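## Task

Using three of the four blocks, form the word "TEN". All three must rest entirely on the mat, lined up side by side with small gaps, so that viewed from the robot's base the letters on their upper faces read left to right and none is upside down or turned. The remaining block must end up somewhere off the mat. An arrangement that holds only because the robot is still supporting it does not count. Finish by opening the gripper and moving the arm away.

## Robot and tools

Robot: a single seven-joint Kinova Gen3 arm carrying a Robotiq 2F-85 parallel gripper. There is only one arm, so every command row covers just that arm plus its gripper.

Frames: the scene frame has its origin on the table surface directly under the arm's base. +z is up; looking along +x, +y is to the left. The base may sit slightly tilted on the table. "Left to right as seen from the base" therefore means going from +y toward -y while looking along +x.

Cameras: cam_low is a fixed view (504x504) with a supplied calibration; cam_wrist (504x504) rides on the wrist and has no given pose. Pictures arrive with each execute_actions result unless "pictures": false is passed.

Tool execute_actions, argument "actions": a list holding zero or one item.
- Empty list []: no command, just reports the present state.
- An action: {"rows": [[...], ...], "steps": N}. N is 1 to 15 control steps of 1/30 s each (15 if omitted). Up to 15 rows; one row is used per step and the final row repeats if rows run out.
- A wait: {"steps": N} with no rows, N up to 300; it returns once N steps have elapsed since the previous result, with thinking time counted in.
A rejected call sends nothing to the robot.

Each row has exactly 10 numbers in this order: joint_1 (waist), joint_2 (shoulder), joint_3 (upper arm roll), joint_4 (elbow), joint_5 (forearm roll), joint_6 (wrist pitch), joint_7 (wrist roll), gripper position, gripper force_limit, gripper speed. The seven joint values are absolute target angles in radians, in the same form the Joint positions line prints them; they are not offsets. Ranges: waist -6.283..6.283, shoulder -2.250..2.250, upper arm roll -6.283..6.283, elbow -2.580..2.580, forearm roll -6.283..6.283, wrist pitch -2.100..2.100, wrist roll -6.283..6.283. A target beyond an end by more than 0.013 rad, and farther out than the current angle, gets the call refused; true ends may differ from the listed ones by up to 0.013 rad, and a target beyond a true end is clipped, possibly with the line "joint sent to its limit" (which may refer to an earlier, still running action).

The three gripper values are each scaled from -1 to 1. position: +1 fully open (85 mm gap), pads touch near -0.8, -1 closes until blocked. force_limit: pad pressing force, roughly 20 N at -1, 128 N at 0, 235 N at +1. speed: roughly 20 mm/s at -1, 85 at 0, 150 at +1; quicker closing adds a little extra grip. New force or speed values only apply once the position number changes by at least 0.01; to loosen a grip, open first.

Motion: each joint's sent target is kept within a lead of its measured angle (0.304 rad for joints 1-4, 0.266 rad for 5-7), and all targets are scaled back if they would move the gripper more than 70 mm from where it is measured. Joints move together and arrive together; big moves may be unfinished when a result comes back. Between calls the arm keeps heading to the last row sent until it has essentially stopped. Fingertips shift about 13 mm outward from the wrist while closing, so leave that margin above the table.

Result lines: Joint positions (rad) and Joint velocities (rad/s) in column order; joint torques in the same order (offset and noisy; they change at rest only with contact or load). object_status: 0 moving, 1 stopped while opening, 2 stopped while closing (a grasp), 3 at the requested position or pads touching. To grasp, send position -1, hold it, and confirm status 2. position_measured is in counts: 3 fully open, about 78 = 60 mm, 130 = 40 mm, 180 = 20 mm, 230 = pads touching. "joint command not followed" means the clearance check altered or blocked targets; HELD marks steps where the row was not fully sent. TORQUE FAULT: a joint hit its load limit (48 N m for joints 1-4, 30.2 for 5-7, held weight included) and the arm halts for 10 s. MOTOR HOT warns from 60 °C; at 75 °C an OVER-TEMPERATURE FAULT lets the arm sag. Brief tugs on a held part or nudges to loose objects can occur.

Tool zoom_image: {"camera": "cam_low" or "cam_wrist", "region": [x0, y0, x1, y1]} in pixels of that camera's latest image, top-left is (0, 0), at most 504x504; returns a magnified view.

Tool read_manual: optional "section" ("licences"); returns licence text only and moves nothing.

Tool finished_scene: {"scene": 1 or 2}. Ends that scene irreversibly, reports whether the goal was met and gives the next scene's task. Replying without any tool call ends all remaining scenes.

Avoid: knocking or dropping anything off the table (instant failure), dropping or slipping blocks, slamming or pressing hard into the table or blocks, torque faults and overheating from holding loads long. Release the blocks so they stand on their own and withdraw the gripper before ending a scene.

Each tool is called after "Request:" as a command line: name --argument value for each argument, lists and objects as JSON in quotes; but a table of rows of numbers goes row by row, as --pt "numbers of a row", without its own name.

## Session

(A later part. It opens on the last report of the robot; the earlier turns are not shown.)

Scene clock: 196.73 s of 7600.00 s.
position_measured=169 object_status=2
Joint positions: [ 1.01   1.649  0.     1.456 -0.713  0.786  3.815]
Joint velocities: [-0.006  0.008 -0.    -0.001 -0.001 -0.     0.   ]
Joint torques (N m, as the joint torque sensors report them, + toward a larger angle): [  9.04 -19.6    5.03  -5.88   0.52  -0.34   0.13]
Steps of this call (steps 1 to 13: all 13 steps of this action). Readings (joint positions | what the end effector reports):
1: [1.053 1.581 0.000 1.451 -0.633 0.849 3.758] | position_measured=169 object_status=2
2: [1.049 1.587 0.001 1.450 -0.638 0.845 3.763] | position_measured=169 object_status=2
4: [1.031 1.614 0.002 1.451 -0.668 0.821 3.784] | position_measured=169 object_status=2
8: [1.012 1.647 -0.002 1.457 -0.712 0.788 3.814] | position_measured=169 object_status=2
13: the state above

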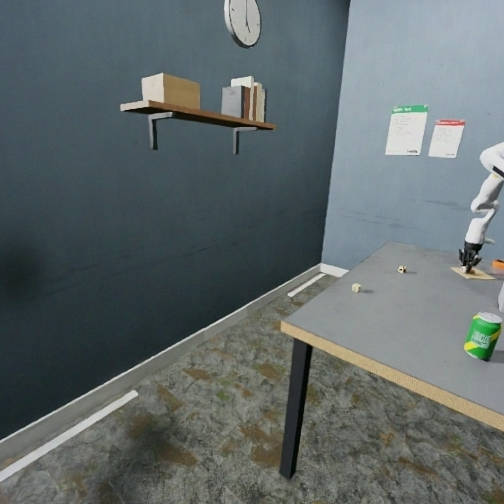

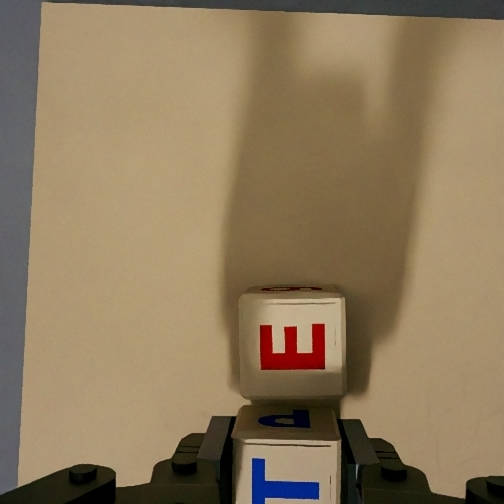

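Request:
execute_actions --actions '[{"rows":[[1.016,1.652,0,1.455,-0.706,0.786,3.815,-1,-0.6,0],[1.016,1.652,0,1.455,-0.706,0.786,3.815,-1,-0.6,0],[1.016,1.652,0,1.455,-0.706,0.786,3.815,-1,-0.6,0],[1.012,1.659,0,1.455,-0.714,0.78,3.82,-1,-0.6,0]],"steps":11}]' --pictures false

Request:
execute_actions --actions '[{"rows":[[1.012,1.659,0,1.455,-0.714,0.78,3.82,1,-0.6,0.5]],"steps":8}]' --pictures false

Request:
execute_actions --actions '[{"rows":[[1.075,1.55,0,1.448,-0.595,0.878,3.74,1,-0.6,0.5]],"steps":11}]'

Request:
execute_actions --actions '[{"rows":[[0.5455,1.2737,0,1.3202,-0.8267,1.0583,4.25,1,-0.6,0.5]]}]' --pictures false

Request:
execute_actions --actions '[{"steps":25}]'

Scene clock: 205.73 s of 7600.00 s.
position_measured=169 object_status=2
Joint positions: [ 1.012  1.659 -0.     1.455 -0.714  0.78   3.82 ]
Joint velocities: [-0.001  0.003  0.001  0.    -0.    -0.001  0.001]
Joint torques (N m, as the joint torque sensors report them, + toward a larger angle): [  8.58 -19.24   4.39  -5.6    0.2   -0.31   0.19]
Steps of this call (steps 1 to 15: the robot went on to your last target; steps 16 to 90: nothing new was sent; then 5.63 s passed at rest; steps 91 to 101: all 11 steps of this action). Readings (joint positions | what the end effector reports):
91: [1.010 1.650 -0.000 1.456 -0.712 0.786 3.815] | position_measured=169 object_status=2
92: [1.013 1.651 -0.001 1.455 -0.710 0.786 3.815] | position_measured=169 object_status=2
94: [1.014 1.653 0.001 1.455 -0.707 0.785 3.816] | position_measured=169 object_status=2
98: [1.012 1.658 -0.000 1.455 -0.714 0.780 3.820] | position_measured=169 object_status=2
101: the state above

Scene clock: 206.00 s of 7600.00 s.
position_measured=114 object_status=0
Joint positions: [ 1.012  1.659 -0.     1.455 -0.714  0.78   3.82 ]
Joint velocities: [-0.     0.001 -0.    -0.     0.002 -0.     0.   ]
Joint torques (N m, as the joint torque sensors report them, + toward a larger angle): [  8.59 -19.2    4.63  -6.11   0.68  -0.36  -0.1 ]
Steps of this call (steps 1 to 8: all 8 steps of this action). Readings (joint positions | what the end effector reports):
1: [1.012 1.659 -0.000 1.455 -0.714 0.780 3.820] | position_measured=169 object_status=0
2: [1.012 1.659 0.000 1.455 -0.714 0.780 3.820] | position_measured=168 object_status=0
4: [1.012 1.659 0.000 1.455 -0.714 0.780 3.820] | position_measured=153 object_status=0
8: the state above

Scene clock: 206.37 s of 7600.00 s.
position_measured=8 object_status=0
Joint positions: [ 1.073  1.553  0.001  1.447 -0.595  0.878  3.74 ]
Joint velocities: [ 0.018 -0.018 -0.018  0.018  0.005  0.014 -0.006]
Joint torques (N m, as the joint torque sensors report them, + toward a larger angle): [  8.6  -19.99   4.47  -7.25   0.5   -0.03  -0.22]
Steps of this call (steps 1 to 11: all 11 steps of this action). Readings (joint positions | what the end effector reports):
1: [1.013 1.658 -0.000 1.455 -0.713 0.780 3.820] | position_measured=103 object_status=0
2: [1.016 1.653 -0.001 1.455 -0.709 0.785 3.816] | position_measured=93 object_status=0
4: [1.033 1.625 -0.002 1.455 -0.682 0.807 3.798] | position_measured=72 object_status=0
8: [1.069 1.559 0.001 1.447 -0.604 0.870 3.746] | position_measured=31 object_status=0
11: the state above

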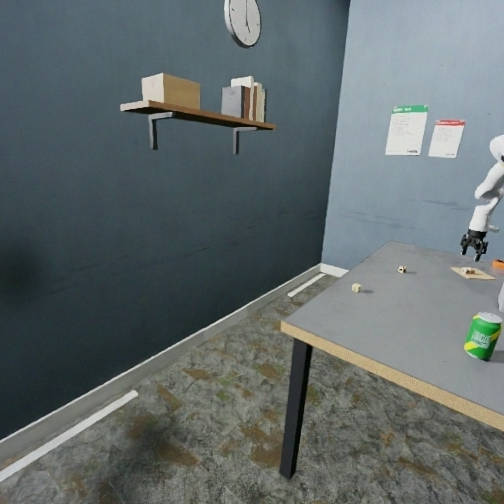

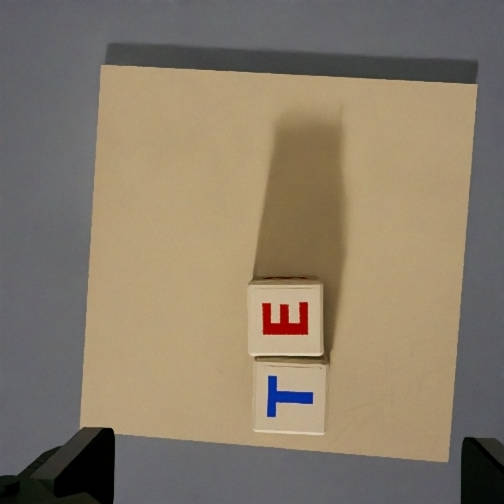

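Scene clock: 206.87 s of 7600.00 s.
position_measured=3 object_status=3
Joint positions: [ 0.793  1.374  0.002  1.365 -0.743  0.992  3.981]
Joint velocities: [-0.731 -0.297 -0.005 -0.141 -0.247  0.195  0.676]
Joint torques (N m, as the joint torque sensors report them, + toward a larger angle): [ 11.97 -17.2    5.37  -6.66   0.3   -0.52   0.11]
Steps of this call (steps 1 to 15: all 15 steps of this action). Readings (joint positions | what the end effector reports):
1: [1.072 1.551 0.001 1.447 -0.596 0.878 3.741] | position_measured=5 object_status=0
2: [1.065 1.546 0.002 1.446 -0.599 0.881 3.746] | position_measured=4 object_status=0
4: [1.036 1.521 0.004 1.436 -0.619 0.896 3.769] | position_measured=3 object_status=0
8: [0.954 1.457 0.002 1.405 -0.673 0.938 3.840] | position_measured=3 object_status=0
15: the state above

Scene clock: 207.70 s of 7600.00 s.
position_measured=3 object_status=3
Joint positions: [ 0.546  1.274 -0.     1.32  -0.827  1.058  4.25 ]
Joint velocities: [-0.002  0.001  0.     0.001  0.    -0.     0.001]
Joint torques (N m, as the joint torque sensors report them, + toward a larger angle): [ 15.54 -16.86   6.04  -6.57   0.32  -0.33  -0.15]
Steps of this call (steps 1 to 25: the robot went on to your last target). Readings (joint positions | what the end effector reports):
1: [0.769 1.364 0.002 1.361 -0.752 0.999 4.004] | position_measured=3 object_status=3
2: [0.745 1.354 0.002 1.356 -0.760 1.005 4.030] | position_measured=3 object_status=3
4: [0.697 1.335 0.001 1.347 -0.776 1.018 4.083] | position_measured=3 object_status=3
8: [0.604 1.297 0.000 1.330 -0.808 1.043 4.186] | position_measured=3 object_status=3
25: the state above

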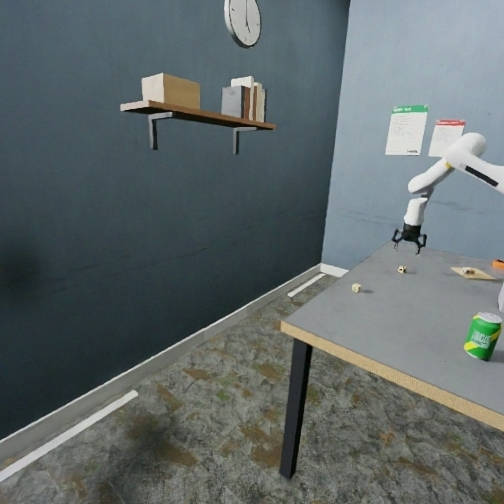

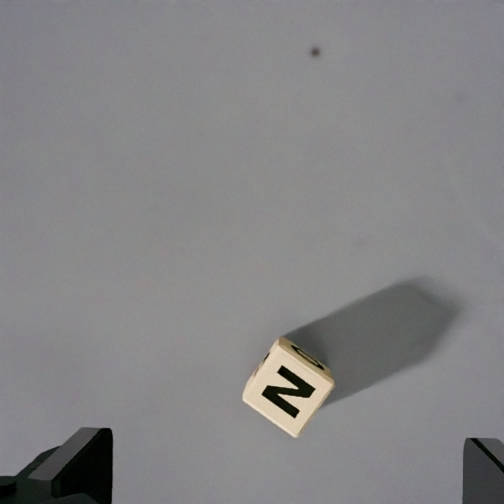

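Request:
execute_actions --actions '[{"rows":[[0.5455,1.2737,0,1.3202,-0.8267,1.0583,3.765,1,-0.6,0],[0.5455,1.2737,0,1.3202,-0.8267,1.0583,3.765,1,-0.6,0],[0.5455,1.2737,0,1.3202,-0.8267,1.0583,3.765,1,-0.6,0],[0.445,1.3839,0,1.3288,-0.9556,0.9471,3.765,1,-0.6,0]]}]' --pictures false

Request:
execute_actions --actions '[{"rows":[[0.445,1.3839,0,1.3288,-0.9556,0.9471,3.765,-1,-0.6,0]]}]' --pictures false

Request:
execute_actions --actions '[{"steps":17}]'

Scene clock: 214.23 s of 7600.00 s.
position_measured=3 object_status=3
Joint positions: [ 0.449  1.379 -0.001  1.329 -0.952  0.95   3.778]
Joint velocities: [-0.079  0.093 -0.005  0.015 -0.123 -0.106 -0.44 ]
Joint torques (N m, as the joint torque sensors report them, + toward a larger angle): [ 18.17 -19.92   7.8   -5.81   0.34  -0.3   -0.11]
Steps of this call (steps 1 to 15: the robot went on to your last target; steps 16 to 90: nothing new was sent; then 3.03 s passed at rest; steps 91 to 105: all 15 steps of this action). Readings (joint positions | what the end effector reports):
91: [0.545 1.274 -0.000 1.320 -0.827 1.058 4.248] | position_measured=3 object_status=3
92: [0.545 1.274 -0.000 1.320 -0.827 1.058 4.239] | position_measured=3 object_status=3
94: [0.545 1.274 0.000 1.320 -0.827 1.058 4.188] | position_measured=3 object_status=3
98: [0.512 1.309 0.003 1.321 -0.864 1.025 4.029] | position_measured=3 object_status=3
105: the state above

Scene clock: 214.73 s of 7600.00 s.
position_measured=96 object_status=0
Joint positions: [ 0.445  1.384 -0.     1.329 -0.956  0.947  3.765]
Joint velocities: [ 0.    -0.001  0.    -0.001 -0.001  0.     0.001]
Joint torques (N m, as the joint torque sensors report them, + toward a larger angle): [ 15.59 -16.74   6.32  -5.81   0.37  -0.44   0.35]
Steps of this call (steps 1 to 15: all 15 steps of this action). Readings (joint positions | what the end effector reports):
1: [0.448 1.381 -0.001 1.330 -0.955 0.948 3.768] | position_measured=3 object_status=0
2: [0.447 1.382 -0.001 1.330 -0.955 0.948 3.766] | position_measured=5 object_status=0
4: [0.446 1.383 -0.000 1.329 -0.956 0.947 3.765] | position_measured=15 object_status=0
8: [0.445 1.384 -0.000 1.329 -0.956 0.947 3.765] | position_measured=44 object_status=0
15: the state above

Scene clock: 215.30 s of 7600.00 s.
position_measured=169 object_status=2
Joint positions: [ 0.445  1.384  0.     1.329 -0.956  0.947  3.765]
Joint velocities: [-0.001 -0.     0.     0.001 -0.     0.    -0.   ]
Joint torques (N m, as the joint torque sensors report them, + toward a larger angle): [ 15.64 -16.23   6.16  -5.37   0.47  -0.39   0.23]
Steps of this call (steps 1 to 15: the robot went on to your last target; steps 16 to 17: nothing new was sent). Readings (joint positions | what the end effector reports):
1: [0.445 1.384 -0.000 1.329 -0.956 0.947 3.765] | position_measured=104 object_status=0
2: [0.445 1.384 -0.000 1.329 -0.956 0.947 3.765] | position_measured=111 object_status=0
4: [0.445 1.384 -0.000 1.329 -0.956 0.947 3.765] | position_measured=127 object_status=0
8: [0.445 1.384 -0.000 1.329 -0.956 0.947 3.765] | position_measured=157 object_status=0
17: the state above
The arm was judged still, so your last target was given up. Only a new action makes it travel on or press farther. Fingers that are still opening or closing keep moving.

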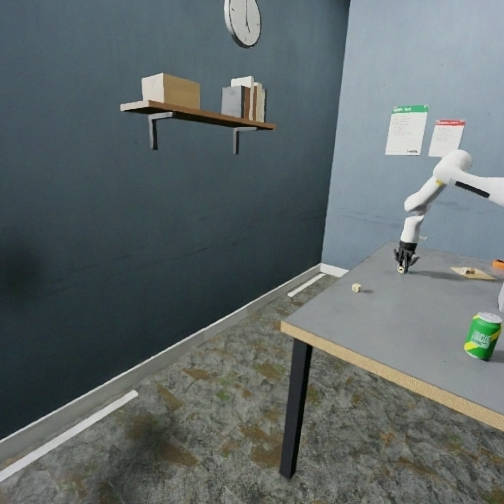

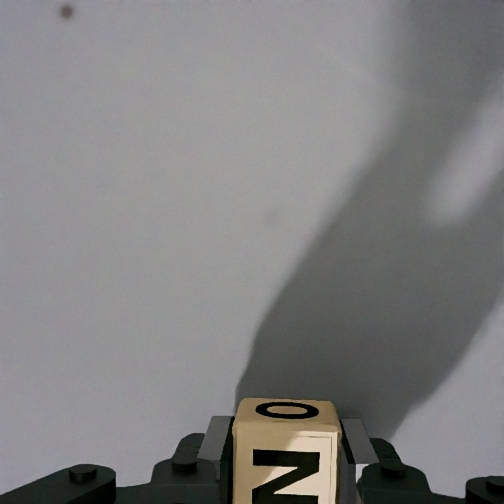

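Request:
execute_actions --actions '[{"rows":[[0.5455,1.2737,0,1.3202,-0.8267,1.0583,3.72,-1,-0.6,0]],"steps":9}]' --pictures false

Request:
execute_actions --actions '[{"rows":[[0.87,1.42,0,1.37,-0.65,0.98,3.73,-1,-0.6,0]],"steps":13}]' --pictures false

Request:
execute_actions --actions '[{"rows":[[1.186,1.614,0,1.391,-0.492,0.873,3.745,-1,-0.6,0]]}]' --pictures false

Request:
execute_actions --actions '[{"steps":12}]' --pictures false

Request:
execute_actions --actions '[{"rows":[[1.134,1.7123,0,1.3969,-0.5935,0.785,3.82,-1,-0.6,0]],"steps":13}]' --pictures false

Request:
execute_actions --actions '[{"rows":[[1.1303,1.719,0,1.3971,-0.601,0.779,3.825,-1,-0.6,0]],"steps":9}]'

Scene clock: 224.53 s of 7600.00 s.
position_measured=169 object_status=2
Joint positions: [ 0.541  1.278  0.003  1.319 -0.83   1.055  3.721]
Joint velocities: [ 0.068 -0.076  0.012 -0.011  0.14   0.116 -0.046]
Joint torques (N m, as the joint torque sensors report them, + toward a larger angle): [ 10.32 -11.17   4.    -4.37   0.49  -0.19   0.15]
Steps of this call (steps 1 to 90: nothing new was sent; then 5.93 s passed at rest; steps 91 to 99: all 9 steps of this action). Readings (joint positions | what the end effector reports):
91: [0.446 1.382 -0.000 1.329 -0.955 0.948 3.765] | position_measured=169 object_status=2
92: [0.452 1.377 -0.001 1.329 -0.949 0.953 3.763] | position_measured=169 object_status=2
94: [0.479 1.348 -0.003 1.328 -0.918 0.980 3.752] | position_measured=169 object_status=2
98: [0.536 1.283 0.002 1.319 -0.837 1.048 3.724] | position_measured=169 object_status=2
99: the state above

Scene clock: 224.97 s of 7600.00 s.
position_measured=169 object_status=2
Joint positions: [ 0.79   1.385 -0.     1.357 -0.694  0.999  3.728]
Joint velocities: [ 0.693  0.301  0.012  0.11   0.385 -0.164  0.019]
Joint torques (N m, as the joint torque sensors report them, + toward a larger angle): [ 12.19 -17.13   5.44  -6.67   0.46  -0.19   0.05]
Steps of this call (steps 1 to 13: all 13 steps of this action). Readings (joint positions | what the end effector reports):
1: [0.543 1.278 0.002 1.319 -0.827 1.056 3.721] | position_measured=169 object_status=2
2: [0.551 1.280 -0.001 1.320 -0.824 1.055 3.721] | position_measured=169 object_status=2
4: [0.582 1.294 -0.004 1.325 -0.808 1.048 3.722] | position_measured=169 object_status=2
8: [0.674 1.334 -0.001 1.339 -0.757 1.026 3.725] | position_measured=169 object_status=2
13: the state above

Scene clock: 225.47 s of 7600.00 s.
position_measured=169 object_status=2
Joint positions: [ 1.144  1.591  0.002  1.388 -0.511  0.885  3.743]
Joint velocities: [ 0.535  0.311  0.026  0.058  0.289 -0.178  0.026]
Joint torques (N m, as the joint torque sensors report them, + toward a larger angle): [  4.33 -22.19   1.89  -8.16  -0.15  -0.06   0.04]
Steps of this call (steps 1 to 15: all 15 steps of this action). Readings (joint positions | what the end effector reports):
1: [0.813 1.395 0.000 1.360 -0.681 0.993 3.728] | position_measured=169 object_status=2
2: [0.834 1.409 0.000 1.363 -0.668 0.986 3.729] | position_measured=169 object_status=2
4: [0.878 1.440 0.000 1.367 -0.642 0.969 3.732] | position_measured=169 object_status=2
8: [0.974 1.495 0.000 1.374 -0.594 0.938 3.736] | position_measured=169 object_status=2
15: the state above

Scene clock: 225.87 s of 7600.00 s.
position_measured=169 object_status=2
Joint positions: [ 1.185  1.614  0.     1.391 -0.492  0.873  3.745]
Joint velocities: [ 0.007  0.002 -0.    -0.001  0.001  0.     0.003]
Joint torques (N m, as the joint torque sensors report them, + toward a larger angle): [  7.02 -20.06   3.43  -7.37   0.37  -0.28  -0.05]
Steps of this call (steps 1 to 12: the robot went on to your last target). Readings (joint positions | what the end effector reports):
1: [1.160 1.600 0.003 1.389 -0.502 0.880 3.744] | position_measured=169 object_status=2
2: [1.171 1.606 0.003 1.391 -0.496 0.876 3.745] | position_measured=169 object_status=2
4: [1.179 1.611 0.003 1.392 -0.491 0.873 3.745] | position_measured=169 object_status=2
8: [1.183 1.613 0.000 1.391 -0.492 0.873 3.745] | position_measured=169 object_status=2
12: the state above

Scene clock: 226.30 s of 7600.00 s.
position_measured=169 object_status=2
Joint positions: [ 1.135  1.711  0.     1.397 -0.593  0.785  3.82 ]
Joint velocities: [-0.01   0.013  0.001 -0.002  0.002 -0.001 -0.001]
Joint torques (N m, as the joint torque sensors report them, + toward a larger angle): [  7.09 -21.2    3.28  -6.38   0.35  -0.38   0.15]
Steps of this call (steps 1 to 13: all 13 steps of this action). Readings (joint positions | what the end effector reports):
1: [1.184 1.615 0.000 1.391 -0.493 0.872 3.746] | position_measured=169 object_status=2
2: [1.181 1.621 0.001 1.390 -0.498 0.868 3.749] | position_measured=169 object_status=2
4: [1.165 1.650 0.002 1.391 -0.527 0.844 3.770] | position_measured=169 object_status=2
8: [1.137 1.707 -0.001 1.398 -0.589 0.790 3.816] | position_measured=169 object_status=2
13: the state above

Scene clock: 226.60 s of 7600.00 s.
position_measured=169 object_status=2
Joint positions: [ 1.131  1.718  0.     1.397 -0.601  0.779  3.825]
Joint velocities: [-0.001  0.001  0.001 -0.    -0.     0.     0.   ]
Joint torques (N m, as the joint torque sensors report them, + toward a larger angle): [  6.85 -19.98   3.91  -6.17   0.32  -0.45   0.1 ]
Steps of this call (steps 1 to 9: all 9 steps of this action). Readings (joint positions | what the end effector reports):
1: [1.134 1.712 0.000 1.397 -0.594 0.784 3.821] | position_measured=169 object_status=2
2: [1.132 1.715 0.000 1.397 -0.597 0.782 3.822] | position_measured=169 object_status=2
4: [1.131 1.718 -0.000 1.397 -0.600 0.780 3.824] | position_measured=169 object_status=2
8: [1.131 1.718 0.000 1.397 -0.601 0.779 3.825] | position_measured=169 object_status=2
9: the state above

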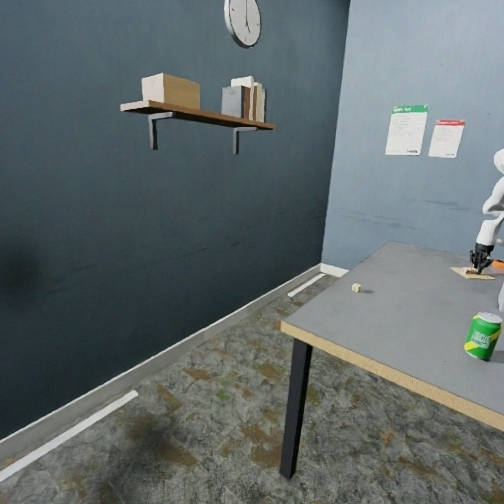

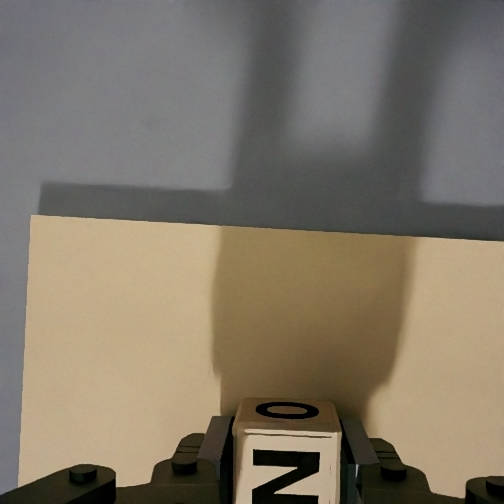

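Request:
execute_actions --actions '[{"rows":[[1.1303,1.7185,0,1.3971,-0.601,0.779,3.825,1,-0.6,0.5]],"steps":8}]' --pictures false

Request:
execute_actions --actions '[{"rows":[[1.186,1.614,0,1.391,-0.492,0.873,3.745,1,-0.6,0.5]],"steps":7}]' --pictures false

Request:
execute_actions --actions '[{"rows":[[1.055,1.42,0,1.3321,-0.39,1.1,3.5,1,-0.6,0.5]]}]'

Scene clock: 229.37 s of 7600.00 s.
position_measured=114 object_status=0
Joint positions: [ 1.13   1.718 -0.     1.397 -0.601  0.779  3.825]
Joint velocities: [-0.    -0.     0.     0.001  0.001 -0.     0.002]
Joint torques (N m, as the joint torque sensors report them, + toward a larger angle): [  7.12 -20.36   3.89  -6.33   0.72  -0.31  -0.08]
Steps of this call (steps 1 to 15: the robot went on to your last target; steps 16 to 75: nothing new was sent; steps 76 to 83: all 8 steps of this action). Readings (joint positions | what the end effector reports):
76: [1.130 1.718 0.000 1.397 -0.601 0.779 3.825] | position_measured=169 object_status=0
77: [1.130 1.718 0.000 1.397 -0.601 0.779 3.825] | position_measured=168 object_status=0
79: [1.130 1.718 0.000 1.397 -0.601 0.779 3.825] | position_measured=153 object_status=0
83: the state above

Scene clock: 229.60 s of 7600.00 s.
position_measured=41 object_status=0
Joint positions: [ 1.178  1.629  0.     1.391 -0.509  0.858  3.758]
Joint velocities: [ 0.156 -0.32   0.026 -0.051  0.405  0.333 -0.291]
Joint torques (N m, as the joint torque sensors report them, + toward a larger angle): [  4.75 -14.46   2.03  -5.65   0.24  -0.65   0.03]
Steps of this call (steps 1 to 7: all 7 steps of this action). Readings (joint positions | what the end effector reports):
1: [1.131 1.717 -0.000 1.397 -0.600 0.780 3.824] | position_measured=103 object_status=0
2: [1.135 1.711 -0.001 1.398 -0.595 0.785 3.821] | position_measured=93 object_status=0
4: [1.151 1.682 -0.002 1.397 -0.568 0.809 3.800] | position_measured=72 object_status=0
7: the state above

Scene clock: 230.10 s of 7600.00 s.
position_measured=3 object_status=3
Joint positions: [ 1.058  1.422 -0.     1.332 -0.39   1.1    3.5  ]
Joint velocities: [-0.021 -0.021  0.011  0.006  0.005  0.004 -0.003]
Joint torques (N m, as the joint torque sensors report them, + toward a larger angle): [  9.16 -18.65   4.57  -8.02   0.91  -0.24  -0.09]
Steps of this call (steps 1 to 15: all 15 steps of this action). Readings (joint positions | what the end effector reports):
1: [1.181 1.619 0.001 1.390 -0.497 0.868 3.748] | position_measured=31 object_status=0
2: [1.179 1.604 0.002 1.389 -0.486 0.883 3.735] | position_measured=20 object_status=0
4: [1.162 1.560 0.003 1.381 -0.462 0.930 3.687] | position_measured=8 object_status=0
8: [1.092 1.470 0.000 1.348 -0.416 1.040 3.566] | position_measured=3 object_status=0
15: the state above

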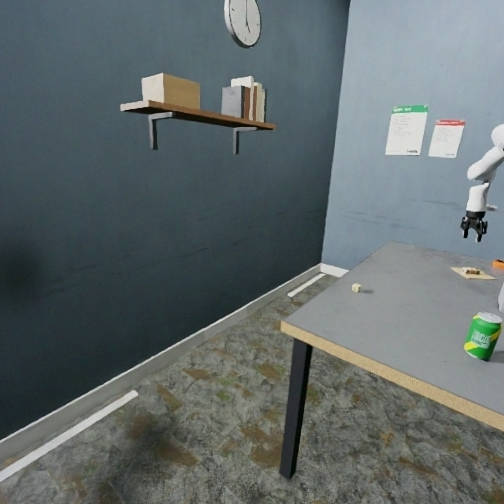

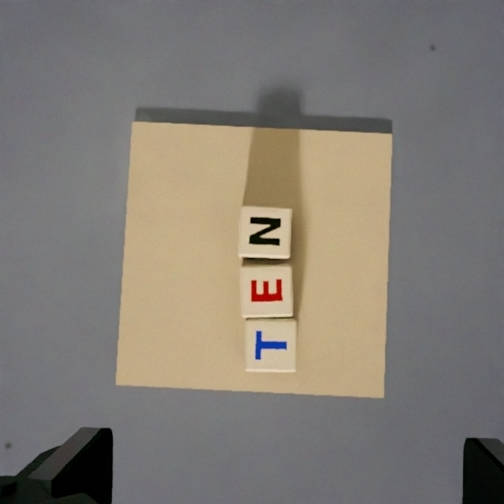

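Request:
finished_scene --scene 2

The scene is finished: the task was done.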